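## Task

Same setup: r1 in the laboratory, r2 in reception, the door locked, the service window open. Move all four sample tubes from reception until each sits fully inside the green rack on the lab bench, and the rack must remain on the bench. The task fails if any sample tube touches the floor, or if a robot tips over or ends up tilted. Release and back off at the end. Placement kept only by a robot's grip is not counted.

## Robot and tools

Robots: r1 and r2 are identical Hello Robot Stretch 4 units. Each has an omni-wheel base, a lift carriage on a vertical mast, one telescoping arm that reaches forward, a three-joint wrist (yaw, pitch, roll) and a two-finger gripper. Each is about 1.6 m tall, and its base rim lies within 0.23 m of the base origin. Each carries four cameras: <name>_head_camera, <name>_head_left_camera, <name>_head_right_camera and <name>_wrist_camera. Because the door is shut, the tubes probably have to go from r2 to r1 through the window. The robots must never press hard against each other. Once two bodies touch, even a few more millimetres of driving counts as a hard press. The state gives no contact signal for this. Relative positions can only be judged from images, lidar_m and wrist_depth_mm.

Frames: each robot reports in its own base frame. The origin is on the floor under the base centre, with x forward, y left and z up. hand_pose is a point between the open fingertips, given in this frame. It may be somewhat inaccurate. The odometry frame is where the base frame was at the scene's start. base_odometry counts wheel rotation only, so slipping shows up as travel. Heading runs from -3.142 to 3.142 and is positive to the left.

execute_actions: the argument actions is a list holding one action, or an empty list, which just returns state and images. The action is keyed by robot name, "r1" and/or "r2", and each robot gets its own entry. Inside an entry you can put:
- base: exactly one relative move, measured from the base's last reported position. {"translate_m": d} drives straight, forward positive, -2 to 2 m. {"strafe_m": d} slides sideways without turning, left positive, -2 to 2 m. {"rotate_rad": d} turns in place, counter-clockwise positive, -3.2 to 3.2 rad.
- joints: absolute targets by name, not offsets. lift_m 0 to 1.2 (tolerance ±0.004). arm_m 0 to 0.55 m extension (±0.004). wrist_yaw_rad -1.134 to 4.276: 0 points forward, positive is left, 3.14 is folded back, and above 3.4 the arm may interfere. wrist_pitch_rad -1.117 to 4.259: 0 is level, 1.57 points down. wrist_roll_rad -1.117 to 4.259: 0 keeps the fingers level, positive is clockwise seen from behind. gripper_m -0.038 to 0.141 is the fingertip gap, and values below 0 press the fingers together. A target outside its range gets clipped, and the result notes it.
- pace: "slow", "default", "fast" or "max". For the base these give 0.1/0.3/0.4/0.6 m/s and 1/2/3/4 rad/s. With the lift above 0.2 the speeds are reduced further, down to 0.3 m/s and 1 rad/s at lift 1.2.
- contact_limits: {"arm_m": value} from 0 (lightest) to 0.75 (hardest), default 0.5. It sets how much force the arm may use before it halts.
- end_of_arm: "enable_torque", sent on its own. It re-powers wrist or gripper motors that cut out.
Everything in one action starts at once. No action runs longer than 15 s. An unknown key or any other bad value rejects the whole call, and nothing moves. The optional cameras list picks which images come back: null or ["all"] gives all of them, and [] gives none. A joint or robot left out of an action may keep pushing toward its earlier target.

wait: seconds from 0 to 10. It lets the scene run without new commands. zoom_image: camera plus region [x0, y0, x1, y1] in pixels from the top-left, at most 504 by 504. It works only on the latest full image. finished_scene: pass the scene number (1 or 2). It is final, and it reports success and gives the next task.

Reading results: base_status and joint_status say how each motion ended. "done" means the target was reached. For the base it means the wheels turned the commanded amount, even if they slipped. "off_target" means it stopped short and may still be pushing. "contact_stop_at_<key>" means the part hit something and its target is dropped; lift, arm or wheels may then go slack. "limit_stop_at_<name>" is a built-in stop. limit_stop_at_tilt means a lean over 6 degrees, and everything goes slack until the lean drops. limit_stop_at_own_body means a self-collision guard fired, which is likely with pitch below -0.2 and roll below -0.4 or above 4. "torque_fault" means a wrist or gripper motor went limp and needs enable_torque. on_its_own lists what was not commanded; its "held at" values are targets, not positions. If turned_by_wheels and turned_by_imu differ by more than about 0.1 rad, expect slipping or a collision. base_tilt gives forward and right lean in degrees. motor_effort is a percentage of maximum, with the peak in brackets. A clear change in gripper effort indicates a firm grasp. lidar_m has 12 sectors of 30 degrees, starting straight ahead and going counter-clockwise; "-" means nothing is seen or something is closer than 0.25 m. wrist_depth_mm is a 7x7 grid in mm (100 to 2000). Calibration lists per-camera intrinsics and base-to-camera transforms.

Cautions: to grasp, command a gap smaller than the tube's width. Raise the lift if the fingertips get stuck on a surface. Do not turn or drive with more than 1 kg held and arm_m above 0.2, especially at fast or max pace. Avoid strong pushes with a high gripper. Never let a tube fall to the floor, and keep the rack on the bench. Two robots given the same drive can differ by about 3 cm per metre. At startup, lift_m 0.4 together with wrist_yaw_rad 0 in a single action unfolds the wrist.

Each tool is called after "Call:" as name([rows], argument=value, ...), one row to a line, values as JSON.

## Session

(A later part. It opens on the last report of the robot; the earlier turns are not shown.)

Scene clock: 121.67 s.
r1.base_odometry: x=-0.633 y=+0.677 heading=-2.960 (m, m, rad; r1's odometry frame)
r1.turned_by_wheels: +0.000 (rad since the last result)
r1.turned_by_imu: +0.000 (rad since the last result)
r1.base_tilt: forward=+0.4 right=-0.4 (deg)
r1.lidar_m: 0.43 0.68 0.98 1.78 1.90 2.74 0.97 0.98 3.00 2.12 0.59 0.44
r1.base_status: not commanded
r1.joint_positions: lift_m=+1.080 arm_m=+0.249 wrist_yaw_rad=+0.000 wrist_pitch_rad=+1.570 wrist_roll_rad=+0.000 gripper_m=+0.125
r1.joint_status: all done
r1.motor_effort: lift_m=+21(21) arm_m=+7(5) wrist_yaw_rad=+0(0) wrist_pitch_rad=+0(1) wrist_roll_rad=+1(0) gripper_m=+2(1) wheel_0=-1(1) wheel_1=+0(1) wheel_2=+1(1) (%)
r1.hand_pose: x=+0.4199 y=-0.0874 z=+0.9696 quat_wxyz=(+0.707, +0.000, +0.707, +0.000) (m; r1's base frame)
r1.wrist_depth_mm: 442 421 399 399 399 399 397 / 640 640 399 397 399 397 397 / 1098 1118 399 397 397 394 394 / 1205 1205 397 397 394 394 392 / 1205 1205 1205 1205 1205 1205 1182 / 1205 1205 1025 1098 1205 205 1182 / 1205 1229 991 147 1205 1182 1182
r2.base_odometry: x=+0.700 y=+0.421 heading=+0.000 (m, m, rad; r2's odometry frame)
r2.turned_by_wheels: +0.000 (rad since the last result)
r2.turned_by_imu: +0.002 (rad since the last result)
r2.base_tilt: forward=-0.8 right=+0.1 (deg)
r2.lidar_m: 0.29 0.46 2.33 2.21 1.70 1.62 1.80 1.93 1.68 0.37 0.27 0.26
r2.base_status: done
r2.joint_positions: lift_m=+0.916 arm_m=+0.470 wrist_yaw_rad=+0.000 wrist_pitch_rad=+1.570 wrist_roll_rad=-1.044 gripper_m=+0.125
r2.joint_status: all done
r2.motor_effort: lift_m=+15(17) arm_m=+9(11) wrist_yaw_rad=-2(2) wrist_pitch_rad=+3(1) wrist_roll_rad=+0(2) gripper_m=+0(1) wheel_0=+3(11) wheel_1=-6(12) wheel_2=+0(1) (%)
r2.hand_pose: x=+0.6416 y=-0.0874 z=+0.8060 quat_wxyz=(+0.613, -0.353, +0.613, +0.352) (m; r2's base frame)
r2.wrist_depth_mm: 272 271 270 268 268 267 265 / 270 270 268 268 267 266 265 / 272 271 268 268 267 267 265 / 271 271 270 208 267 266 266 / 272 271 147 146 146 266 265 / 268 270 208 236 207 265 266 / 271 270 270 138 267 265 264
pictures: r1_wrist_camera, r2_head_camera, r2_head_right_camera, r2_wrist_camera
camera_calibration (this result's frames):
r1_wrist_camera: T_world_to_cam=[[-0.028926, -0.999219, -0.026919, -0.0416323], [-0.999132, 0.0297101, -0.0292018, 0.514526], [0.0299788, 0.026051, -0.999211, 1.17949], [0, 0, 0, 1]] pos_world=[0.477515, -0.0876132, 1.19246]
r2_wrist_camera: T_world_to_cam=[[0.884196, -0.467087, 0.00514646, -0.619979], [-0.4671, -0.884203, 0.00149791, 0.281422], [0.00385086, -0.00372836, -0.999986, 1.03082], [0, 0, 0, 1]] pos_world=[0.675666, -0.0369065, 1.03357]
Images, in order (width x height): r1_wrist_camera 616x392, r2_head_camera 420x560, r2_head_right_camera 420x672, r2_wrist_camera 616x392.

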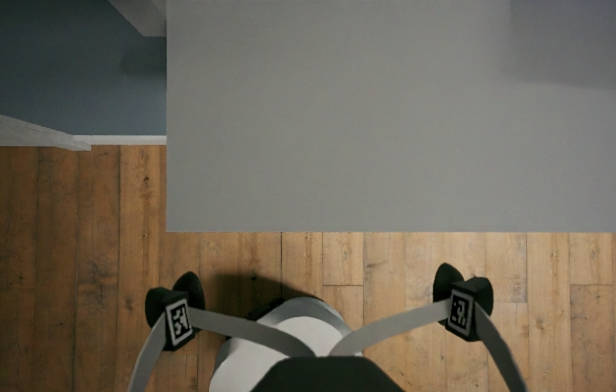

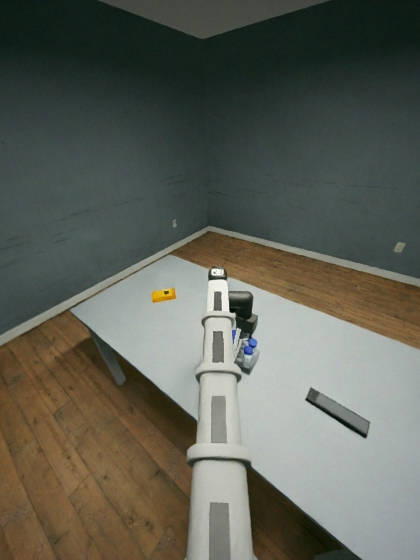

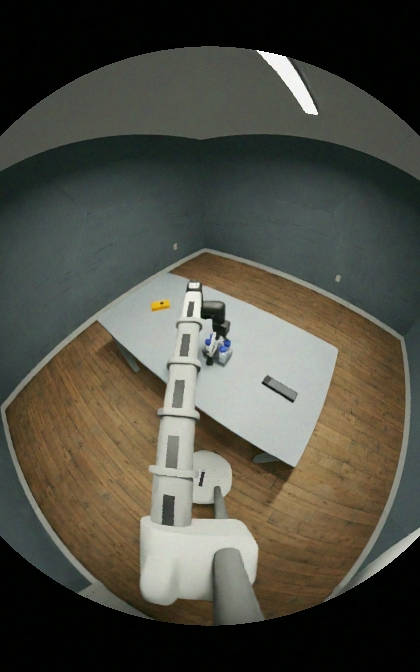

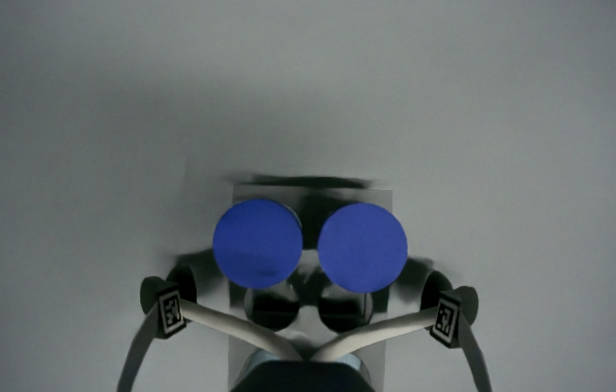

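Call:
execute_actions([
  {"r1": {"joints": {"arm_m": 0.12}, "pace": "fast"}, "r2": {"joints": {"gripper_m": 0.058}, "pace": "fast"}},
], cameras=["r2_wrist_camera", "r2_head_right_camera", "r1_head_camera"])

Scene clock: 124.53 s.
r1.base_odometry: x=-0.633 y=+0.677 heading=-2.960 (m, m, rad; r1's odometry frame)
r1.turned_by_wheels: +0.000 (rad since the last result)
r1.turned_by_imu: +0.000 (rad since the last result)
r1.base_tilt: forward=+0.1 right=-0.3 (deg)
r1.lidar_m: 0.42 0.69 0.96 1.76 1.93 2.74 0.99 1.00 2.97 2.12 0.59 0.44
r1.base_status: not commanded
r1.joint_positions: lift_m=+1.080 arm_m=+0.121 wrist_yaw_rad=+0.000 wrist_pitch_rad=+1.570 wrist_roll_rad=+0.000 gripper_m=+0.125
r1.joint_status: all done
r1.motor_effort: lift_m=+21(21) arm_m=-7(8) wrist_yaw_rad=+1(0) wrist_pitch_rad=-1(1) wrist_roll_rad=+0(1) gripper_m=+1(1) wheel_0=-1(1) wheel_1=-1(1) wheel_2=+1(1) (%)
r1.hand_pose: x=+0.2923 y=-0.0874 z=+0.9696 quat_wxyz=(+0.707, +0.000, +0.707, +0.000) (m; r1's base frame)
r1.wrist_depth_mm: 732 723 402 402 399 399 399 / 1025 1060 402 399 397 397 397 / 1229 1205 1229 1229 1205 1205 1205 / 1205 1205 1205 1229 1205 1205 1182 / 1205 1205 1205 1205 1182 1205 1182 / 1205 1205 991 976 1182 205 1182 / 1205 1205 991 147 1205 1205 1182
r2.base_odometry: x=+0.700 y=+0.421 heading=+0.000 (m, m, rad; r2's odometry frame)
r2.turned_by_wheels: +0.000 (rad since the last result)
r2.turned_by_imu: +0.001 (rad since the last result)
r2.base_tilt: forward=-0.7 right=+0.2 (deg)
r2.lidar_m: 0.28 0.46 2.34 2.19 1.70 1.66 1.81 1.93 1.68 0.33 0.27 0.27
r2.base_status: not commanded
r2.joint_positions: lift_m=+0.916 arm_m=+0.470 wrist_yaw_rad=+0.000 wrist_pitch_rad=+1.570 wrist_roll_rad=-1.044 gripper_m=+0.058
r2.joint_status: all done
r2.motor_effort: lift_m=+15(15) arm_m=+9(9) wrist_yaw_rad=-2(3) wrist_pitch_rad=+1(2) wrist_roll_rad=+2(1) gripper_m=-8(9) wheel_0=+3(3) wheel_1=-6(6) wheel_2=+0(0) (%)
r2.hand_pose: x=+0.6416 y=-0.0874 z=+0.8060 quat_wxyz=(+0.613, -0.353, +0.613, +0.352) (m; r2's base frame)
r2.wrist_depth_mm: 271 271 271 268 267 265 266 / 272 270 270 268 267 265 266 / 272 271 270 270 267 267 266 / 270 270 270 208 267 265 265 / 272 270 147 147 146 265 265 / 270 270 193 238 206 265 265 / 272 268 267 143 208 264 266
pictures: r1_head_camera, r2_head_right_camera, r2_wrist_camera
camera_calibration (this result's frames):
r2_wrist_camera: T_world_to_cam=[[0.884196, -0.467087, 0.00522656, -0.620067], [-0.4671, -0.884203, 0.00145558, 0.281469], [0.00394146, -0.00372835, -0.999985, 1.03076], [0, 0, 0, 1]] pos_world=[0.675672, -0.0369065, 1.03357]
Images, in order (width x height): r1_head_camera 420x560, r2_head_right_camera 420x672, r2_wrist_camera 616x392.

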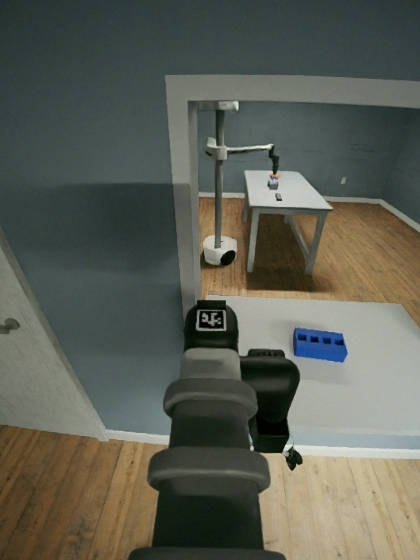

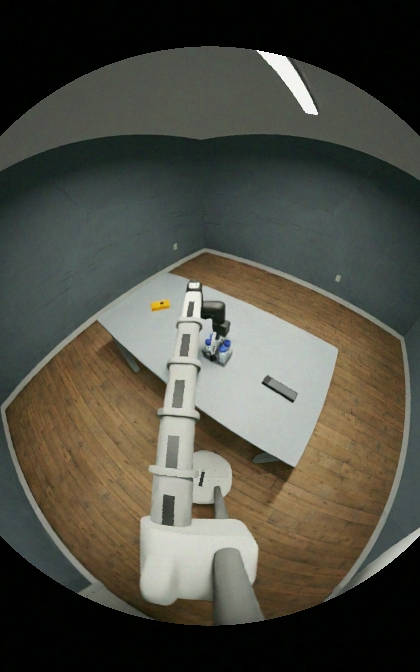

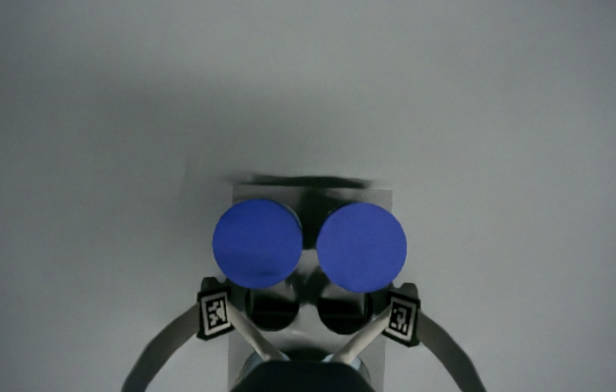

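Call:
zoom_image(camera="r2_head_right_camera", region=[190, 310, 250, 380])

Call:
zoom_image(camera="r2_wrist_camera", region=[180, 260, 440, 392])

Region (190, 310, 250, 380) of r2_head_right_camera's 420x672 image, scaled by 7.200, with more detail than that image has; it fills the left 432 columns of this view, and the rest is white.

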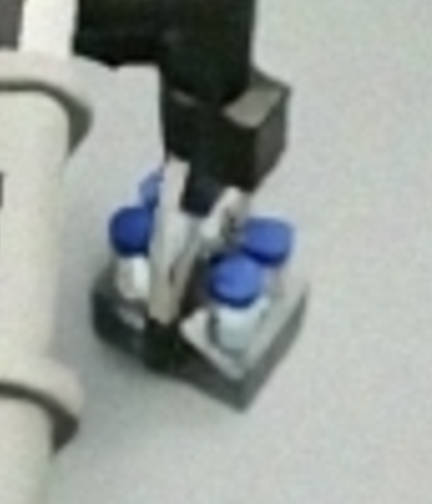

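Region (180, 260, 440, 392) of r2_wrist_camera's 616x392 image, scaled by 1.938; it fills the top 256 rows of this view, and the rest is white.

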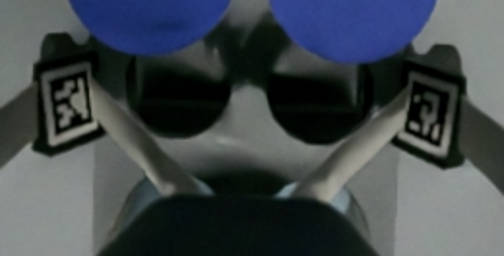

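Call:
execute_actions([
  {"r2": {"joints": {"gripper_m": 0.044, "lift_m": 0.93}, "pace": "default"}},
], cameras=["r2_wrist_camera", "r2_head_right_camera"])

Scene clock: 128.47 s.
r1.base_odometry: x=-0.633 y=+0.677 heading=-2.960 (m, m, rad; r1's odometry frame)
r1.turned_by_wheels: +0.000 (rad since the last result)
r1.turned_by_imu: +0.000 (rad since the last result)
r1.base_tilt: forward=+0.4 right=-0.3 (deg)
r1.lidar_m: 0.40 0.69 0.96 1.76 1.90 2.72 0.98 0.99 2.99 2.12 0.60 0.44
r1.base_status: not commanded
r1.joint_positions: lift_m=+1.080 arm_m=+0.121 wrist_yaw_rad=+0.000 wrist_pitch_rad=+1.570 wrist_roll_rad=+0.000 gripper_m=+0.125
r1.joint_status: not commanded
r1.motor_effort: lift_m=+21(21) arm_m=-7(7) wrist_yaw_rad=+1(1) wrist_pitch_rad=+0(0) wrist_roll_rad=+0(2) gripper_m=+0(1) wheel_0=-1(1) wheel_1=+0(0) wheel_2=+1(1) (%)
r1.hand_pose: x=+0.2923 y=-0.0874 z=+0.9696 quat_wxyz=(+0.707, +0.000, +0.707, +0.000) (m; r1's base frame)
r1.wrist_depth_mm: 732 723 402 399 399 399 399 / 1025 1060 402 399 397 397 397 / 1229 1205 1229 1229 1205 1229 1229 / 1229 1205 1205 1205 1205 1205 1182 / 1229 1182 1229 1229 1205 1205 1205 / 1205 1205 991 976 1205 204 1205 / 1182 1205 991 147 1182 1182 1182
r2.base_odometry: x=+0.700 y=+0.421 heading=+0.000 (m, m, rad; r2's odometry frame)
r2.turned_by_wheels: +0.000 (rad since the last result)
r2.turned_by_imu: +0.002 (rad since the last result)
r2.base_tilt: forward=-0.9 right=+0.1 (deg)
r2.lidar_m: 0.29 0.43 2.36 2.17 1.72 1.64 1.80 1.94 1.63 0.37 0.26 0.27
r2.base_status: not commanded
r2.joint_positions: lift_m=+0.930 arm_m=+0.470 wrist_yaw_rad=+0.000 wrist_pitch_rad=+1.570 wrist_roll_rad=-1.044 gripper_m=+0.045
r2.joint_status: all done
r2.motor_effort: lift_m=+22(23) arm_m=+9(9) wrist_yaw_rad=-4(0) wrist_pitch_rad=+0(2) wrist_roll_rad=+0(1) gripper_m=-22(23) wheel_0=+3(3) wheel_1=-6(6) wheel_2=+0(0) (%)
r2.hand_pose: x=+0.6416 y=-0.0874 z=+0.8194 quat_wxyz=(+0.613, -0.353, +0.613, +0.352) (m; r2's base frame)
r2.wrist_depth_mm: 285 283 281 282 279 279 278 / 285 283 282 281 278 279 279 / 283 286 282 279 281 279 278 / 285 283 282 210 278 281 278 / 286 285 148 147 147 279 279 / 286 285 202 236 196 278 277 / 285 283 245 207 207 278 278
pictures: r2_head_right_camera, r2_wrist_camera
camera_calibration (this result's frames):
r2_wrist_camera: T_world_to_cam=[[0.884199, -0.467081, 0.00514836, -0.620055], [-0.467094, -0.884206, 0.00149691, 0.281401], [0.00385303, -0.00372834, -0.999986, 1.04422], [0, 0, 0, 1]] pos_world=[0.675669, -0.0369062, 1.04697]
Images, in order (width x height): r2_head_right_camera 420x672, r2_wrist_camera 616x392.

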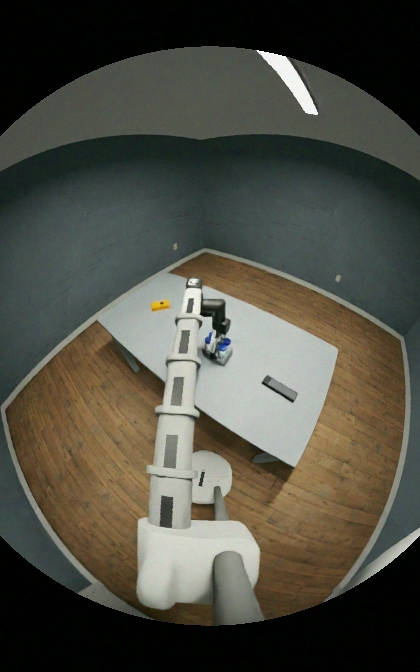

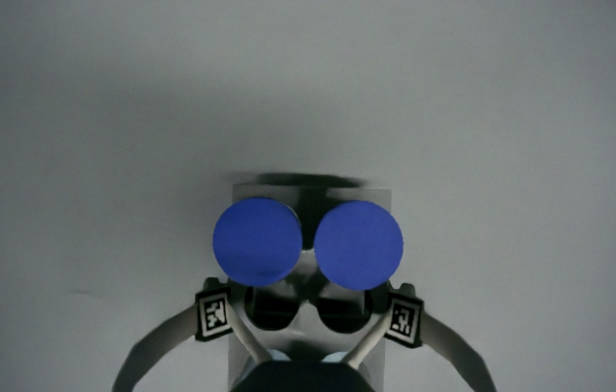

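Call:
execute_actions([
  {"r1": {"joints": {"arm_m": 0.005}, "pace": "fast"}, "r2": {"base": {"rotate_rad": -2.088}, "joints": {"lift_m": 0.985, "arm_m": 0.005, "wrist_roll_rad": 0.08}, "pace": "fast"}},
], cameras=["r2_wrist_camera", "r2_head_camera", "r1_head_camera"])

Scene clock: 137.50 s.
r1.base_odometry: x=-0.633 y=+0.677 heading=-2.960 (m, m, rad; r1's odometry frame)
r1.turned_by_wheels: +0.000 (rad since the last result)
r1.turned_by_imu: -0.001 (rad since the last result)
r1.base_tilt: forward=+0.4 right=-0.2 (deg)
r1.lidar_m: 0.41 0.70 0.95 1.78 1.86 2.74 0.97 1.00 3.00 2.11 0.59 0.44
r1.base_status: not commanded
r1.joint_positions: lift_m=+1.080 arm_m=+0.006 wrist_yaw_rad=+0.000 wrist_pitch_rad=+1.570 wrist_roll_rad=+0.000 gripper_m=+0.125
r1.joint_status: all done
r1.motor_effort: lift_m=+21(21) arm_m=-7(7) wrist_yaw_rad=+0(0) wrist_pitch_rad=-1(1) wrist_roll_rad=+1(1) gripper_m=-1(1) wheel_0=-1(1) wheel_1=+0(1) wheel_2=+1(1) (%)
r1.hand_pose: x=+0.1774 y=-0.0874 z=+0.9696 quat_wxyz=(+0.707, +0.000, +0.707, +0.000) (m; r1's base frame)
r1.wrist_depth_mm: 976 976 976 960 991 991 991 / 1205 1229 1205 1229 1205 1205 1205 / 1229 1229 1205 1205 1182 1205 1205 / 1229 1229 1205 1205 1205 1205 1229 / 1229 1205 1229 991 1205 1229 1205 / 1229 1205 991 976 1008 205 1205 / 1205 1205 1182 147 1205 1182 1182
r2.base_odometry: x=+0.700 y=+0.421 heading=-2.087 (m, m, rad; r2's odometry frame)
r2.turned_by_wheels: -2.087 (rad since the last result)
r2.turned_by_imu: -2.062 (rad since the last result)
r2.base_tilt: forward=-0.9 right=+0.0 (deg)
r2.lidar_m: 1.68 0.39 0.26 0.28 0.27 0.47 2.33 2.18 1.71 1.66 1.80 1.92
r2.base_status: done
r2.joint_positions: lift_m=+0.985 arm_m=+0.007 wrist_yaw_rad=+0.000 wrist_pitch_rad=+1.570 wrist_roll_rad=+0.080 gripper_m=+0.045
r2.joint_status: all done
r2.motor_effort: lift_m=+21(23) arm_m=-9(10) wrist_yaw_rad=+0(1) wrist_pitch_rad=-1(3) wrist_roll_rad=+2(6) gripper_m=-23(23) wheel_0=+3(8) wheel_1=+4(10) wheel_2=+8(12) (%)
r2.hand_pose: x=+0.1776 y=-0.0874 z=+0.8745 quat_wxyz=(+0.707, +0.028, +0.706, -0.028) (m; r2's base frame)
r2.wrist_depth_mm: 1098 1138 1078 1118 1098 1078 1078 / 1118 1118 1138 1118 1118 1118 1098 / 1138 1138 1138 1118 1118 1098 1098 / 1098 1098 1118 208 1098 1118 1118 / 1118 1118 148 147 147 1118 1098 / 1118 1098 202 237 196 1098 1098 / 1138 1118 904 208 208 1118 1078
pictures: r1_head_camera, r2_head_camera, r2_wrist_camera
camera_calibration (this result's frames):
r2_wrist_camera: T_world_to_cam=[[-0.0390133, -0.999229, 0.00435395, -0.0919584], [-0.999238, 0.0390196, 0.00135436, 0.239988], [-0.00152321, -0.00429779, -0.99999, 1.10198], [0, 0, 0, 1]] pos_world=[0.237896, -0.0965156, 1.10205]
Images, in order (width x height): r1_head_camera 420x560, r2_head_camera 420x560, r2_wrist_camera 616x392.

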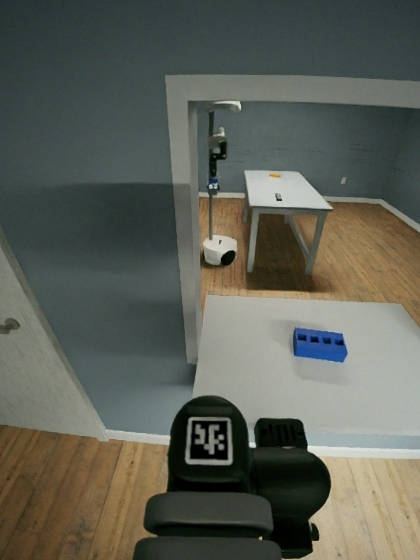

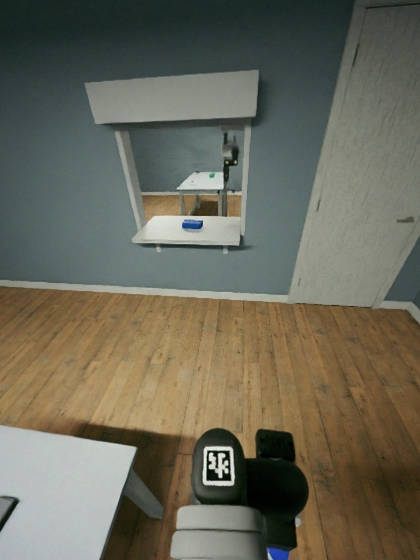

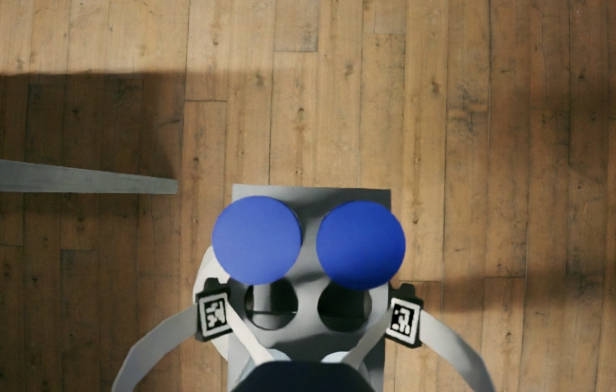

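Call:
zoom_image(camera="r2_head_camera", region=[120, 190, 270, 270])

Region (120, 190, 270, 270) of r2_head_camera's 420x560 image, scaled by 3.360, with more detail than that image has; it fills the top 269 rows of this view, and the rest is white.

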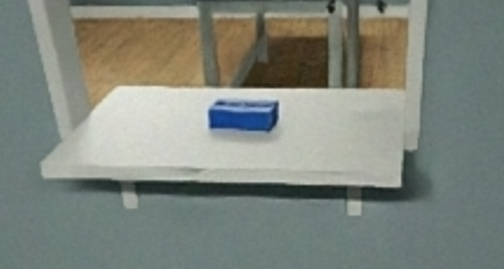

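Call:
execute_actions([
  {"r2": {"base": {"translate_m": 1.40}, "joints": {"lift_m": 0.995, "arm_m": 0.15}, "pace": "fast"}},
], cameras=["r2_wrist_camera", "r2_head_camera", "r1_head_camera"])

Scene clock: 148.50 s.
r1.base_odometry: x=-0.633 y=+0.677 heading=-2.960 (m, m, rad; r1's odometry frame)
r1.turned_by_wheels: +0.000 (rad since the last result)
r1.turned_by_imu: -0.001 (rad since the last result)
r1.base_tilt: forward=+0.4 right=-0.4 (deg)
r1.lidar_m: 0.44 0.68 0.96 1.77 1.89 2.73 0.94 1.00 2.98 2.13 0.60 0.44
r1.base_status: not commanded
r1.joint_positions: lift_m=+1.080 arm_m=+0.006 wrist_yaw_rad=+0.000 wrist_pitch_rad=+1.570 wrist_roll_rad=+0.000 gripper_m=+0.125
r1.joint_status: not commanded
r1.motor_effort: lift_m=+21(21) arm_m=-7(7) wrist_yaw_rad=+1(1) wrist_pitch_rad=-1(1) wrist_roll_rad=-1(1) gripper_m=+0(1) wheel_0=-1(1) wheel_1=+0(0) wheel_2=+1(1) (%)
r1.hand_pose: x=+0.1774 y=-0.0874 z=+0.9696 quat_wxyz=(+0.707, +0.000, +0.707, +0.000) (m; r1's base frame)
r1.wrist_depth_mm: 976 991 976 976 991 991 991 / 1205 1229 1229 1229 1229 1229 1229 / 1229 1229 1229 1229 1229 1205 1205 / 1205 1205 1205 1229 1205 1182 1182 / 1229 1229 1229 991 1205 1205 1182 / 1229 1205 976 991 1008 205 1182 / 1205 1205 1205 147 1205 1182 1182
r2.base_odometry: x=+0.009 y=-0.796 heading=-2.087 (m, m, rad; r2's odometry frame)
r2.turned_by_wheels: +0.000 (rad since the last result)
r2.turned_by_imu: +0.002 (rad since the last result)
r2.base_tilt: forward=-0.7 right=+0.1 (deg)
r2.lidar_m: 0.25 0.34 0.49 2.89 1.41 1.09 1.12 2.39 1.82 1.40 0.67 0.25
r2.base_status: done
r2.joint_positions: lift_m=+0.995 arm_m=+0.148 wrist_yaw_rad=+0.000 wrist_pitch_rad=+1.570 wrist_roll_rad=+0.080 gripper_m=+0.045
r2.joint_status: all done
r2.motor_effort: lift_m=+22(24) arm_m=+9(10) wrist_yaw_rad=-4(0) wrist_pitch_rad=+1(5) wrist_roll_rad=+3(3) gripper_m=-22(22) wheel_0=+3(10) wheel_1=+5(10) wheel_2=-5(15) (%)
r2.hand_pose: x=+0.3196 y=-0.0874 z=+0.8844 quat_wxyz=(+0.707, +0.028, +0.706, -0.028) (m; r2's base frame)
r2.wrist_depth_mm: 312 312 310 310 307 336 342 / 312 312 310 307 309 496 484 / 312 312 310 310 307 976 891 / 314 312 310 209 307 1138 1138 / 312 309 148 148 147 1118 1118 / 1118 1118 195 236 196 1138 1138 / 1118 1138 891 208 207 1138 1098
pictures: r1_head_camera, r2_head_camera, r2_wrist_camera
camera_calibration (this result's frames):
r2_wrist_camera: T_world_to_cam=[[-0.0388355, -0.999236, 0.00434089, -0.0865108], [-0.999245, 0.0388403, 0.00101904, 0.382069], [-0.00118687, -0.00429804, -0.99999, 1.11203], [0, 0, 0, 1]] pos_world=[0.379741, -0.0965048, 1.11201]
Images, in order (width x height): r1_head_camera 420x560, r2_head_camera 420x560, r2_wrist_camera 616x392.

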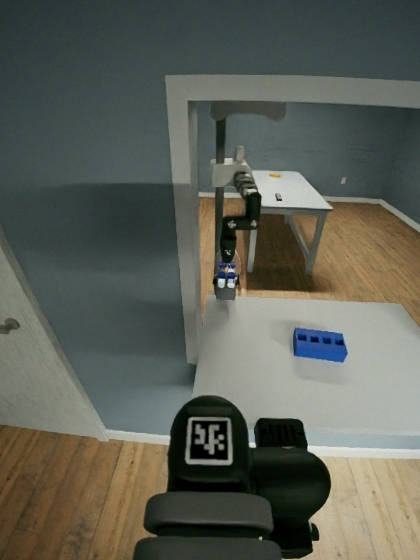

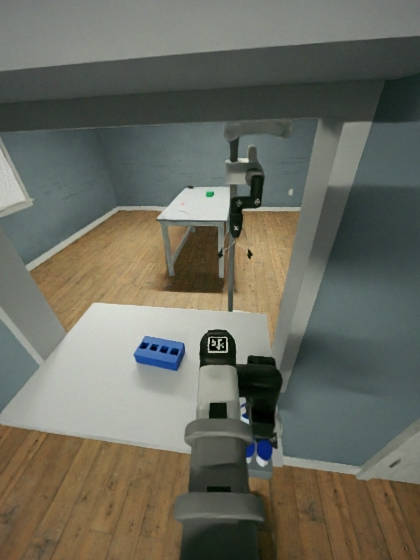

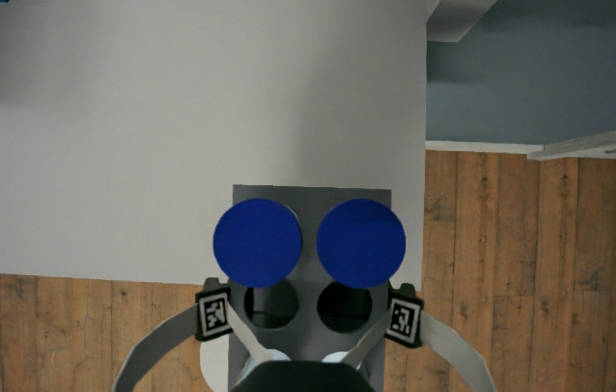

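Call:
execute_actions([
  {"r2": {"base": {"strafe_m": 0.03}, "joints": {"lift_m": 0.963, "arm_m": 0.50}, "pace": "fast"}},
], cameras=["r2_wrist_camera", "r1_head_camera"])

Scene clock: 154.43 s.
r1.base_odometry: x=-0.633 y=+0.677 heading=-2.960 (m, m, rad; r1's odometry frame)
r1.turned_by_wheels: +0.000 (rad since the last result)
r1.turned_by_imu: -0.001 (rad since the last result)
r1.base_tilt: forward=+0.2 right=-0.4 (deg)
r1.lidar_m: 0.42 0.69 0.96 1.78 1.91 2.75 0.96 1.00 2.98 2.12 0.58 0.42
r1.base_status: not commanded
r1.joint_positions: lift_m=+1.080 arm_m=+0.006 wrist_yaw_rad=+0.000 wrist_pitch_rad=+1.570 wrist_roll_rad=+0.000 gripper_m=+0.125
r1.joint_status: not commanded
r1.motor_effort: lift_m=+21(21) arm_m=-7(7) wrist_yaw_rad=+0(0) wrist_pitch_rad=-1(1) wrist_roll_rad=+0(0) gripper_m=+0(1) wheel_0=-1(1) wheel_1=+0(1) wheel_2=+1(1) (%)
r1.hand_pose: x=+0.1774 y=-0.0874 z=+0.9696 quat_wxyz=(+0.707, +0.000, +0.707, +0.000) (m; r1's base frame)
r1.wrist_depth_mm: 991 960 976 976 960 976 991 / 1205 1255 1229 1229 1205 1205 1229 / 1229 1205 1229 1205 1205 1205 1205 / 1229 1229 1229 1205 1205 1205 1229 / 1205 1229 1205 976 1205 1229 1182 / 1205 1205 991 976 1008 205 1182 / 1205 1205 1205 147 1182 1182 1182
r2.base_odometry: x=+0.036 y=-0.811 heading=-2.086 (m, m, rad; r2's odometry frame)
r2.turned_by_wheels: +0.000 (rad since the last result)
r2.turned_by_imu: +0.003 (rad since the last result)
r2.base_tilt: forward=-0.8 right=+0.0 (deg)
r2.lidar_m: 0.27 0.31 0.48 2.86 3.07 1.09 1.08 2.40 1.88 1.47 0.67 0.27
r2.base_status: done
r2.joint_positions: lift_m=+0.963 arm_m=+0.498 wrist_yaw_rad=+0.000 wrist_pitch_rad=+1.570 wrist_roll_rad=+0.080 gripper_m=+0.045
r2.joint_status: all done
r2.motor_effort: lift_m=+16(20) arm_m=+10(9) wrist_yaw_rad=-2(1) wrist_pitch_rad=+1(0) wrist_roll_rad=+3(1) gripper_m=-23(22) wheel_0=+0(11) wheel_1=+1(13) wheel_2=+0(3) (%)
r2.hand_pose: x=+0.6696 y=-0.0874 z=+0.8529 quat_wxyz=(+0.707, +0.028, +0.706, -0.028) (m; r2's base frame)
r2.wrist_depth_mm: 279 278 278 277 277 276 1078 / 281 277 277 277 276 277 1098 / 278 277 277 277 276 273 1098 / 281 279 278 209 276 276 1098 / 278 278 148 147 147 276 492 / 279 278 197 238 196 273 243 / 279 279 277 207 207 274 239
pictures: r1_head_camera, r2_wrist_camera
camera_calibration (this result's frames):
r2_wrist_camera: T_world_to_cam=[[-0.0386216, -0.999244, 0.00433655, -0.0729197], [-0.999253, 0.0386259, 0.000907786, 0.731972], [-0.0010746, -0.00429826, -0.99999, 1.08087], [0, 0, 0, 1]] pos_world=[0.729771, -0.0964918, 1.08051]
Images, in order (width x height): r1_head_camera 420x560, r2_wrist_camera 616x392.

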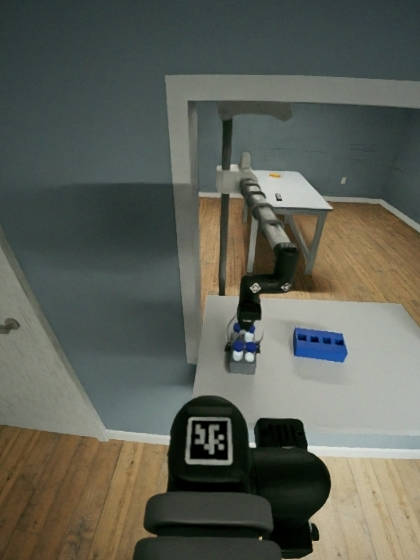

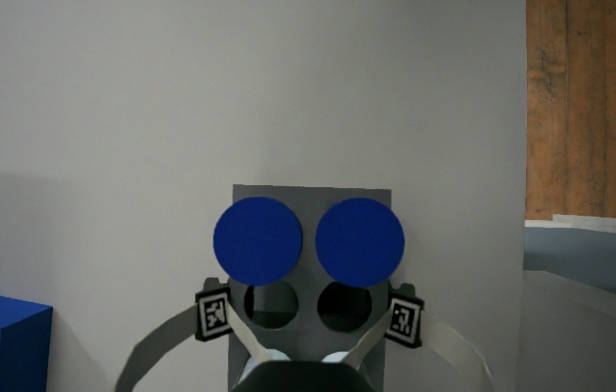

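Call:
execute_actions([
  {"r2": {"joints": {"lift_m": 0.954, "gripper_m": 0.11}, "pace": "fast"}},
], cameras=["r2_wrist_camera", "r1_head_camera"])

Scene clock: 157.60 s.
r1.base_odometry: x=-0.633 y=+0.677 heading=-2.960 (m, m, rad; r1's odometry frame)
r1.turned_by_wheels: +0.000 (rad since the last result)
r1.turned_by_imu: +0.000 (rad since the last result)
r1.base_tilt: forward=+0.4 right=-0.2 (deg)
r1.lidar_m: 0.44 0.70 0.98 1.78 1.92 2.74 0.99 0.99 2.99 2.12 0.59 0.44
r1.base_status: not commanded
r1.joint_positions: lift_m=+1.080 arm_m=+0.006 wrist_yaw_rad=+0.000 wrist_pitch_rad=+1.570 wrist_roll_rad=+0.000 gripper_m=+0.125
r1.joint_status: not commanded
r1.motor_effort: lift_m=+21(21) arm_m=-7(7) wrist_yaw_rad=+1(0) wrist_pitch_rad=-1(1) wrist_roll_rad=+0(1) gripper_m=+0(0) wheel_0=-1(1) wheel_1=+0(1) wheel_2=+1(1) (%)
r1.hand_pose: x=+0.1774 y=-0.0874 z=+0.9696 quat_wxyz=(+0.707, +0.000, +0.707, +0.000) (m; r1's base frame)
r1.wrist_depth_mm: 991 976 976 976 976 976 991 / 1229 1205 1205 1229 1205 1229 1205 / 1229 1229 1205 1229 1205 1205 1205 / 1229 1205 1205 1205 1205 1205 1182 / 1205 1229 1229 991 1205 1182 1205 / 1205 1205 991 991 1008 205 1205 / 1229 1205 1205 147 1182 1205 1182
r2.base_odometry: x=+0.036 y=-0.811 heading=-2.086 (m, m, rad; r2's odometry frame)
r2.turned_by_wheels: +0.000 (rad since the last result)
r2.turned_by_imu: +0.001 (rad since the last result)
r2.base_tilt: forward=-0.7 right=+0.1 (deg)
r2.lidar_m: 0.27 0.29 0.45 2.84 3.04 1.10 1.09 2.43 1.88 1.47 0.68 0.30
r2.base_status: not commanded
r2.joint_positions: lift_m=+0.954 arm_m=+0.498 wrist_yaw_rad=+0.000 wrist_pitch_rad=+1.570 wrist_roll_rad=+0.080 gripper_m=+0.110
r2.joint_status: all done
r2.motor_effort: lift_m=+14(16) arm_m=+9(9) wrist_yaw_rad=-2(2) wrist_pitch_rad=-1(4) wrist_roll_rad=+3(1) gripper_m=-1(21) wheel_0=+1(1) wheel_1=+1(1) wheel_2=+0(0) (%)
r2.hand_pose: x=+0.6695 y=-0.0874 z=+0.8440 quat_wxyz=(+0.707, +0.028, +0.706, -0.028) (m; r2's base frame)
r2.wrist_depth_mm: 272 271 270 268 268 270 1078 / 270 270 268 267 268 267 1078 / 271 270 270 268 268 267 1060 / 271 270 268 208 267 268 1060 / 270 270 148 147 147 266 504 / 271 271 208 238 208 266 244 / 271 271 270 144 268 267 238
pictures: r1_head_camera, r2_wrist_camera
camera_calibration (this result's frames):
r2_wrist_camera: T_world_to_cam=[[-0.0387745, -0.999239, 0.00435318, -0.0727975], [-0.999247, 0.0387806, 0.00133483, 0.731497], [-0.00150263, -0.00429815, -0.99999, 1.07228], [0, 0, 0, 1]] pos_world=[0.729735, -0.0965012, 1.07161]
Images, in order (width x height): r1_head_camera 420x560, r2_wrist_camera 616x392.

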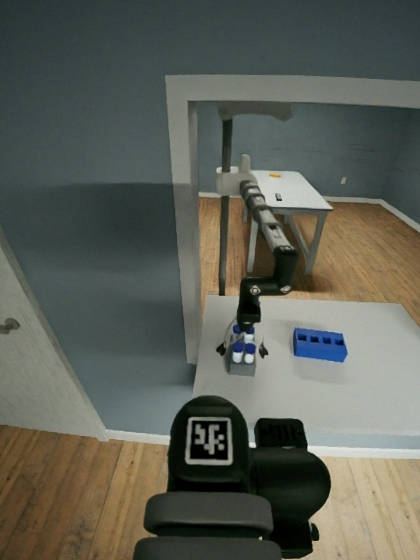

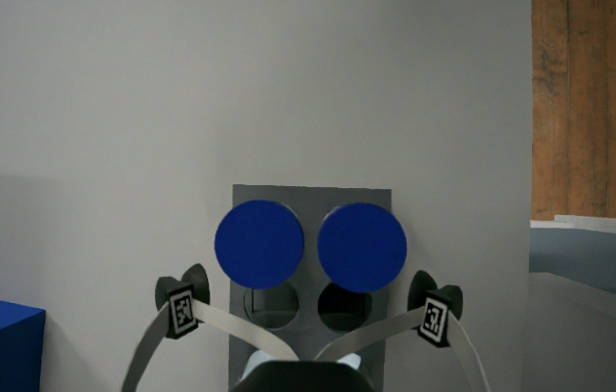

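Call:
zoom_image(camera="r1_head_camera", region=[200, 300, 290, 390])

Region (200, 300, 290, 390) of r1_head_camera's 420x560 image, scaled by 5.600, with more detail than that image has.

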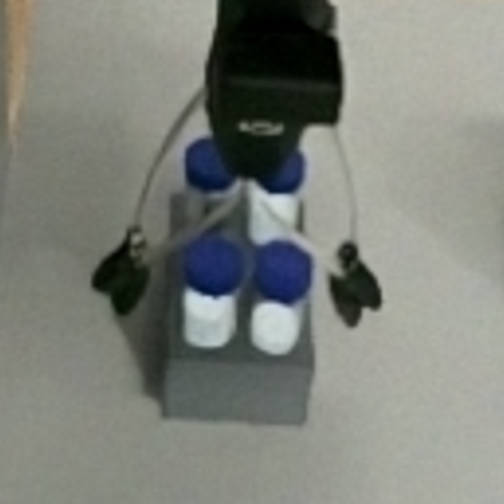

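Call:
execute_actions([
  {"r1": {"base": {"strafe_m": -0.008}, "joints": {"lift_m": 1.025, "arm_m": 0.15}, "pace": "fast"}, "r2": {"joints": {"lift_m": 1.02}, "pace": "fast"}},
], cameras=["r2_wrist_camera", "r1_head_camera"])

Scene clock: 168.90 s.
r1.base_odometry: x=-0.634 y=+0.685 heading=-2.960 (m, m, rad; r1's odometry frame)
r1.turned_by_wheels: +0.000 (rad since the last result)
r1.turned_by_imu: +0.000 (rad since the last result)
r1.base_tilt: forward=+0.3 right=-0.4 (deg)
r1.lidar_m: 0.42 0.69 0.98 1.76 1.92 2.74 0.95 0.99 2.96 2.08 0.58 0.44
r1.base_status: done
r1.joint_positions: lift_m=+1.025 arm_m=+0.149 wrist_yaw_rad=+0.000 wrist_pitch_rad=+1.570 wrist_roll_rad=+0.000 gripper_m=+0.125
r1.joint_status: all done
r1.motor_effort: lift_m=+18(20) arm_m=+7(9) wrist_yaw_rad=+0(1) wrist_pitch_rad=+0(2) wrist_roll_rad=+2(1) gripper_m=+1(1) wheel_0=+0(7) wheel_1=+3(10) wheel_2=+0(0) (%)
r1.hand_pose: x=+0.3199 y=-0.0874 z=+0.9149 quat_wxyz=(+0.707, +0.000, +0.707, +0.000) (m; r1's base frame)
r1.wrist_depth_mm: 676 345 345 345 343 343 342 / 976 345 343 343 342 342 340 / 1160 1160 1160 1138 1138 1138 1138 / 1160 1160 1160 1160 1160 1138 1160 / 1160 1160 1160 1138 1138 1138 1138 / 1160 1160 917 931 1138 205 1138 / 1160 1160 946 147 1138 1138 1138
r2.base_odometry: x=+0.036 y=-0.811 heading=-2.086 (m, m, rad; r2's odometry frame)
r2.turned_by_wheels: +0.000 (rad since the last result)
r2.turned_by_imu: +0.002 (rad since the last result)
r2.base_tilt: forward=-0.6 right=+0.0 (deg)
r2.lidar_m: 0.27 0.30 0.46 2.83 3.07 1.10 1.10 2.40 1.87 1.39 0.68 0.29
r2.base_status: not commanded
r2.joint_positions: lift_m=+1.020 arm_m=+0.498 wrist_yaw_rad=+0.000 wrist_pitch_rad=+1.570 wrist_roll_rad=+0.080 gripper_m=+0.110
r2.joint_status: all done
r2.motor_effort: lift_m=+21(22) arm_m=+9(9) wrist_yaw_rad=-2(2) wrist_pitch_rad=+1(2) wrist_roll_rad=+3(1) gripper_m=+0(1) wheel_0=+1(1) wheel_1=+1(1) wheel_2=+0(0) (%)
r2.hand_pose: x=+0.6695 y=-0.0874 z=+0.9095 quat_wxyz=(+0.707, +0.028, +0.706, -0.028) (m; r2's base frame)
r2.wrist_depth_mm: 340 336 336 334 336 1160 1138 / 338 336 336 336 332 334 1138 / 338 334 336 332 334 332 1138 / 340 338 336 276 332 334 1160 / 338 338 336 273 334 334 508 / 301 336 216 274 224 293 242 / 307 338 336 144 334 287 238
pictures: r1_head_camera, r2_wrist_camera
camera_calibration (this result's frames):
r2_wrist_camera: T_world_to_cam=[[-0.0387748, -0.999239, 0.00435086, -0.0730794], [-0.999247, 0.0387807, 0.00127527, 0.731485], [-0.00144303, -0.00429814, -0.99999, 1.13772], [0, 0, 0, 1]] pos_world=[0.729742, -0.0965012, 1.13709]
Images, in order (width x height): r1_head_camera 420x560, r2_wrist_camera 616x392.

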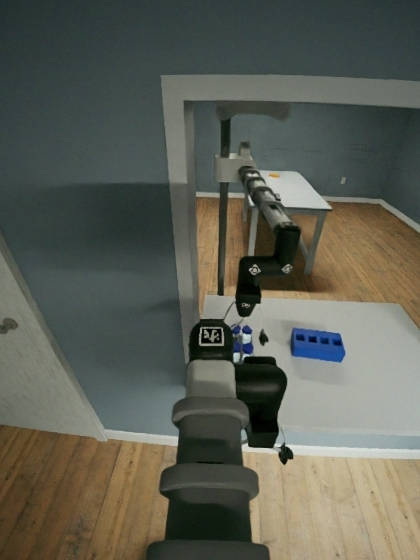

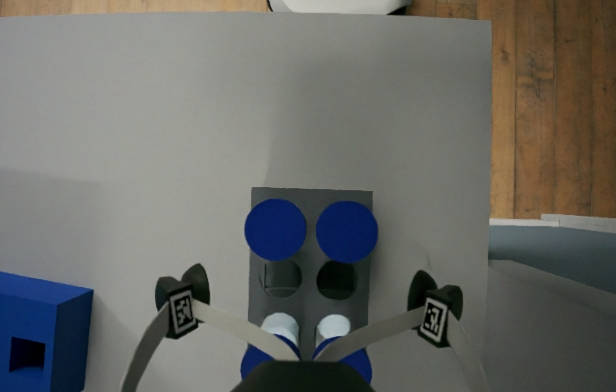

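Call:
execute_actions([
  {"r1": {"joints": {"arm_m": 0.488}, "pace": "fast"}, "r2": {"base": {"translate_m": -0.15}, "joints": {"lift_m": 1.06, "arm_m": 0.15}, "pace": "max"}},
], cameras=["r1_wrist_camera", "r2_head_camera"])

Scene clock: 174.87 s.
r1.base_odometry: x=-0.634 y=+0.685 heading=-2.960 (m, m, rad; r1's odometry frame)
r1.turned_by_wheels: +0.000 (rad since the last result)
r1.turned_by_imu: +0.000 (rad since the last result)
r1.base_tilt: forward=+0.2 right=-0.4 (deg)
r1.lidar_m: 0.42 0.68 0.97 1.78 1.90 2.75 0.95 0.99 2.98 2.15 0.58 0.46
r1.base_status: not commanded
r1.joint_positions: lift_m=+1.025 arm_m=+0.487 wrist_yaw_rad=+0.000 wrist_pitch_rad=+1.570 wrist_roll_rad=+0.000 gripper_m=+0.125
r1.joint_status: all done
r1.motor_effort: lift_m=+18(18) arm_m=+7(7) wrist_yaw_rad=+0(0) wrist_pitch_rad=+0(1) wrist_roll_rad=-2(0) gripper_m=-1(1) wheel_0=+0(0) wheel_1=+3(2) wheel_2=+0(0) (%)
r1.hand_pose: x=+0.6579 y=-0.0874 z=+0.9149 quat_wxyz=(+0.707, +0.000, +0.707, +0.000) (m; r1's base frame)
r1.wrist_depth_mm: 230 1182 343 342 342 342 340 / 209 343 343 342 342 340 340 / 209 309 343 342 340 338 340 / 209 307 340 279 340 338 330 / 208 309 342 278 338 338 338 / 1138 1138 338 278 277 205 336 / 1160 1138 338 147 334 336 336
r2.base_odometry: x=+0.109 y=-0.681 heading=-2.087 (m, m, rad; r2's odometry frame)
r2.turned_by_wheels: +0.000 (rad since the last result)
r2.turned_by_imu: +0.002 (rad since the last result)
r2.base_tilt: forward=-0.7 right=+0.1 (deg)
r2.lidar_m: 0.41 0.48 0.70 2.86 1.23 0.93 0.96 2.38 1.84 1.83 0.87 0.46
r2.base_status: done
r2.joint_positions: lift_m=+1.060 arm_m=+0.152 wrist_yaw_rad=+0.000 wrist_pitch_rad=+1.570 wrist_roll_rad=+0.080 gripper_m=+0.110
r2.joint_status: all done
r2.motor_effort: lift_m=+19(23) arm_m=-9(11) wrist_yaw_rad=-1(1) wrist_pitch_rad=+0(1) wrist_roll_rad=+1(2) gripper_m=+0(0) wheel_0=-4(8) wheel_1=-6(8) wheel_2=+5(15) (%)
r2.hand_pose: x=+0.3226 y=-0.0874 z=+0.9496 quat_wxyz=(+0.707, +0.028, +0.706, -0.028) (m; r2's base frame)
r2.wrist_depth_mm: 377 377 377 377 375 683 676 / 377 379 377 375 375 976 917 / 1205 1182 1160 1182 1205 1205 1182 / 1205 1205 1205 1205 1182 1160 1205 / 1205 1205 1205 1182 1205 1160 1160 / 1229 1229 216 960 222 1182 1160 / 1205 1182 960 144 1182 1182 1160
pictures: r1_wrist_camera, r2_head_camera
camera_calibration (this result's frames):
r1_wrist_camera: T_world_to_cam=[[-0.0290163, -0.999216, -0.0269191, -0.0361615], [-0.999129, 0.0298004, -0.0291998, 0.750715], [0.0299791, 0.0260484, -0.999211, 1.11768], [0, 0, 0, 1]] pos_world=[0.715505, -0.0876185, 1.13774]
Images, in order (width x height): r1_wrist_camera 616x392, r2_head_camera 420x560.

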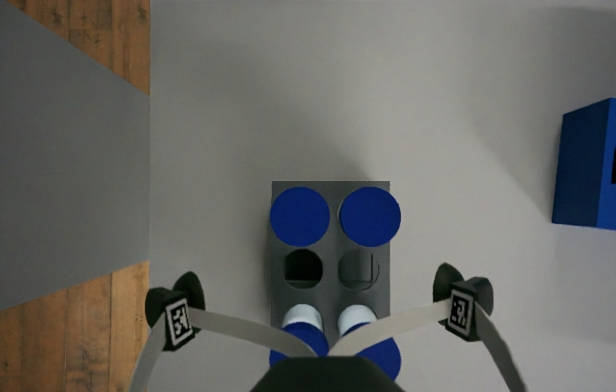

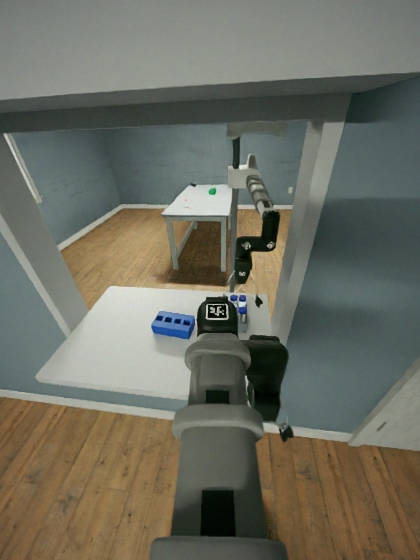

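Call:
zoom_image(camera="r1_wrist_camera", region=[230, 160, 430, 360])

Region (230, 160, 430, 360) of r1_wrist_camera's 616x392 image, scaled by 2.520.

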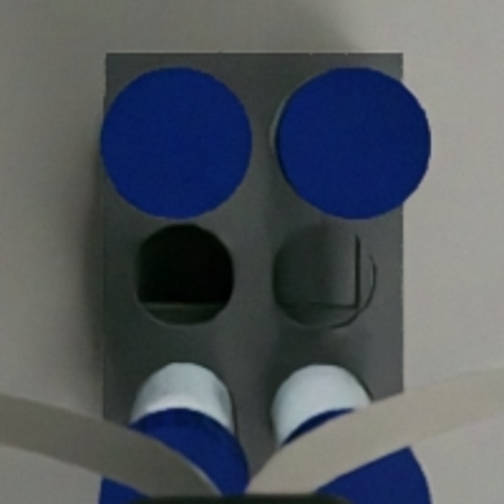

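Call:
execute_actions([
  {"r1": {"base": {"strafe_m": -0.009}, "joints": {"arm_m": 0.494, "lift_m": 0.952, "wrist_roll_rad": 0.035, "gripper_m": 0.11}, "pace": "fast"}, "r2": {"joints": {"arm_m": 0.03}, "pace": "fast"}},
], cameras=["r1_wrist_camera", "r2_head_camera"])

Scene clock: 180.70 s.
r1.base_odometry: x=-0.636 y=+0.694 heading=-2.960 (m, m, rad; r1's odometry frame)
r1.turned_by_wheels: +0.000 (rad since the last result)
r1.turned_by_imu: -0.001 (rad since the last result)
r1.base_tilt: forward=+0.5 right=-0.3 (deg)
r1.lidar_m: 0.43 0.70 0.94 1.80 1.94 2.77 0.94 0.97 2.97 2.13 0.58 0.44
r1.base_status: done
r1.joint_positions: lift_m=+0.952 arm_m=+0.493 wrist_yaw_rad=+0.000 wrist_pitch_rad=+1.570 wrist_roll_rad=+0.035 gripper_m=+0.110
r1.joint_status: all done
r1.motor_effort: lift_m=+17(17) arm_m=+7(5) wrist_yaw_rad=+1(0) wrist_pitch_rad=+0(1) wrist_roll_rad=+2(2) gripper_m=+0(2) wheel_0=-2(9) wheel_1=+0(8) wheel_2=+0(1) (%)
r1.hand_pose: x=+0.6639 y=-0.0874 z=+0.8419 quat_wxyz=(+0.707, +0.012, +0.707, -0.012) (m; r1's base frame)
r1.wrist_depth_mm: 1098 271 270 268 268 267 267 / 229 271 270 268 267 267 266 / 226 268 268 267 266 265 266 / 225 267 267 206 265 265 264 / 224 266 267 145 144 264 264 / 244 266 202 236 214 263 263 / 1078 265 264 144 263 263 263
r2.base_odometry: x=+0.109 y=-0.681 heading=-2.087 (m, m, rad; r2's odometry frame)
r2.turned_by_wheels: +0.000 (rad since the last result)
r2.turned_by_imu: +0.002 (rad since the last result)
r2.base_tilt: forward=-0.8 right=+0.0 (deg)
r2.lidar_m: 0.43 0.48 0.72 2.87 1.22 0.92 0.96 2.42 1.83 1.83 0.87 0.47
r2.base_status: not commanded
r2.joint_positions: lift_m=+1.060 arm_m=+0.032 wrist_yaw_rad=+0.000 wrist_pitch_rad=+1.570 wrist_roll_rad=+0.080 gripper_m=+0.110
r2.joint_status: all done
r2.motor_effort: lift_m=+19(20) arm_m=-9(9) wrist_yaw_rad=-1(1) wrist_pitch_rad=+1(1) wrist_roll_rad=+0(3) gripper_m=-1(1) wheel_0=-5(5) wheel_1=-6(5) wheel_2=+5(5) (%)
r2.hand_pose: x=+0.2027 y=-0.0874 z=+0.9496 quat_wxyz=(+0.707, +0.028, +0.706, -0.028) (m; r2's base frame)
r2.wrist_depth_mm: 1008 1025 991 960 960 960 891 / 1182 1205 1182 1182 1182 1182 1160 / 1182 1205 1182 1205 1182 1205 1182 / 1205 1205 1182 1182 1182 1182 1182 / 1205 1182 1182 976 1160 1182 1182 / 1182 1182 216 976 222 1182 1160 / 1205 1205 1205 144 1160 1160 1182
pictures: r1_wrist_camera, r2_head_camera
camera_calibration (this result's frames):
r1_wrist_camera: T_world_to_cam=[[-0.0639468, -0.99759, -0.0269394, -0.0146044], [-0.997481, 0.0647235, -0.0290155, 0.756349], [0.0306892, 0.0250161, -0.999216, 1.044], [0, 0, 0, 1]] pos_world=[0.721471, -0.0896394, 1.06473]
Images, in order (width x height): r1_wrist_camera 616x392, r2_head_camera 420x560.

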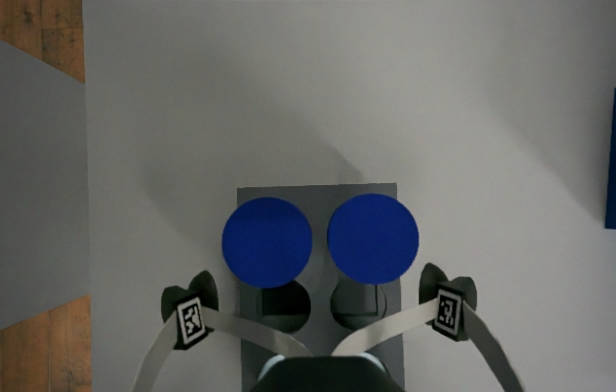

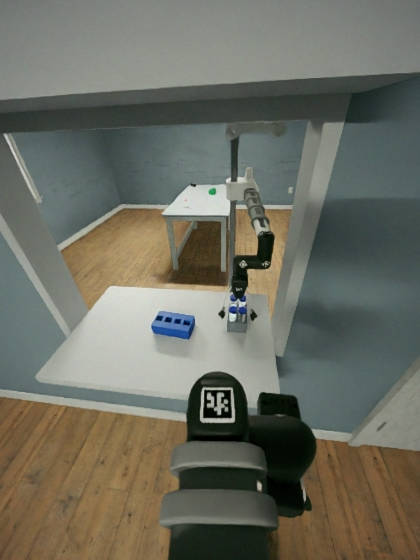

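Call:
execute_actions([
  {"r1": {"joints": {"gripper_m": 0.044}, "pace": "fast"}},
], cameras=["r1_wrist_camera", "r2_head_camera"])

Scene clock: 183.33 s.
r1.base_odometry: x=-0.636 y=+0.694 heading=-2.960 (m, m, rad; r1's odometry frame)
r1.turned_by_wheels: +0.000 (rad since the last result)
r1.turned_by_imu: +0.000 (rad since the last result)
r1.base_tilt: forward=+0.4 right=-0.4 (deg)
r1.lidar_m: 0.43 0.69 0.96 1.79 1.94 2.78 0.95 0.99 2.95 2.13 0.59 0.43
r1.base_status: not commanded
r1.joint_positions: lift_m=+0.952 arm_m=+0.493 wrist_yaw_rad=+0.000 wrist_pitch_rad=+1.570 wrist_roll_rad=+0.035 gripper_m=+0.044
r1.joint_status: all done
r1.motor_effort: lift_m=+18(18) arm_m=+7(7) wrist_yaw_rad=+0(0) wrist_pitch_rad=-1(0) wrist_roll_rad=+0(2) gripper_m=-18(15) wheel_0=-2(2) wheel_1=+0(0) wheel_2=+1(0) (%)
r1.hand_pose: x=+0.6639 y=-0.0874 z=+0.8419 quat_wxyz=(+0.707, +0.012, +0.707, -0.012) (m; r1's base frame)
r1.wrist_depth_mm: 1098 271 268 268 268 267 266 / 229 268 267 267 266 266 266 / 227 267 267 266 266 266 265 / 224 267 267 204 206 265 265 / 223 267 265 143 143 265 263 / 244 266 203 233 204 263 263 / 1078 265 265 203 237 262 263
r2.base_odometry: x=+0.109 y=-0.681 heading=-2.087 (m, m, rad; r2's odometry frame)
r2.turned_by_wheels: +0.000 (rad since the last result)
r2.turned_by_imu: +0.001 (rad since the last result)
r2.base_tilt: forward=-0.8 right=-0.1 (deg)
r2.lidar_m: 0.43 0.47 0.71 2.86 1.24 0.93 0.99 2.40 1.87 1.83 0.85 0.45
r2.base_status: not commanded
r2.joint_positions: lift_m=+1.060 arm_m=+0.032 wrist_yaw_rad=+0.000 wrist_pitch_rad=+1.570 wrist_roll_rad=+0.080 gripper_m=+0.110
r2.joint_status: not commanded
r2.motor_effort: lift_m=+20(20) arm_m=-9(9) wrist_yaw_rad=-1(3) wrist_pitch_rad=-2(1) wrist_roll_rad=+0(1) gripper_m=-1(0) wheel_0=-5(5) wheel_1=-6(6) wheel_2=+5(5) (%)
r2.hand_pose: x=+0.2027 y=-0.0874 z=+0.9496 quat_wxyz=(+0.707, +0.028, +0.706, -0.028) (m; r2's base frame)
r2.wrist_depth_mm: 1008 1008 976 960 960 946 891 / 1182 1182 1182 1182 1182 1160 1160 / 1182 1205 1205 1182 1160 1160 1205 / 1205 1205 1160 1205 1205 1182 1160 / 1160 1205 1182 976 1182 1205 1182 / 1205 1182 216 976 221 1182 1160 / 1205 1182 1205 144 1182 1182 1160
pictures: r1_wrist_camera, r2_head_camera
camera_calibration (this result's frames):
r1_wrist_camera: T_world_to_cam=[[-0.0639722, -0.997588, -0.0269394, -0.0145874], [-0.99748, 0.0647488, -0.0290155, 0.756352], [0.0306898, 0.0250153, -0.999216, 1.04399], [0, 0, 0, 1]] pos_world=[0.721473, -0.0896409, 1.06473]
Images, in order (width x height): r1_wrist_camera 616x392, r2_head_camera 420x560.

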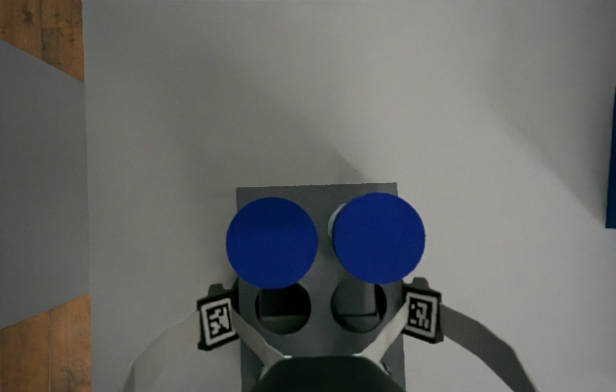

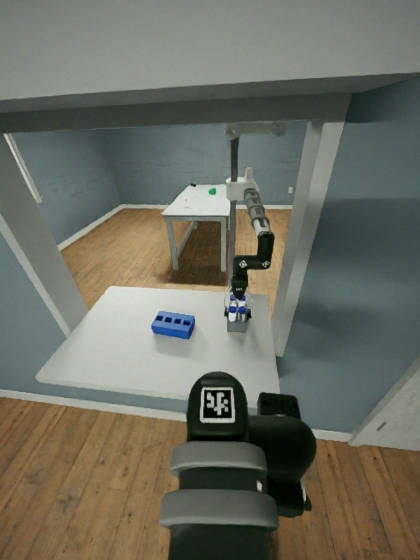

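Call:
zoom_image(camera="r2_head_camera", region=[210, 280, 266, 340])

Call:
zoom_image(camera="r1_wrist_camera", region=[180, 260, 460, 392])

Region (210, 280, 266, 340) of r2_head_camera's 420x560 image, scaled by 8.400, with more detail than that image has; it fills the left 470 columns of this view, and the rest is white.

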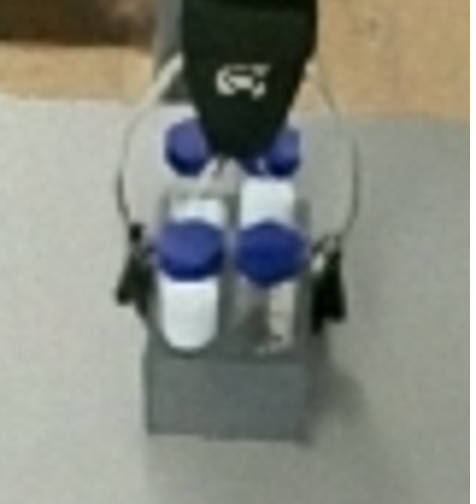

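Region (180, 260, 460, 392) of r1_wrist_camera's 616x392 image, scaled by 1.800; it fills the top 238 rows of this view, and the rest is white.

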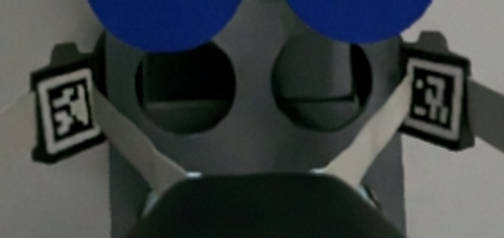

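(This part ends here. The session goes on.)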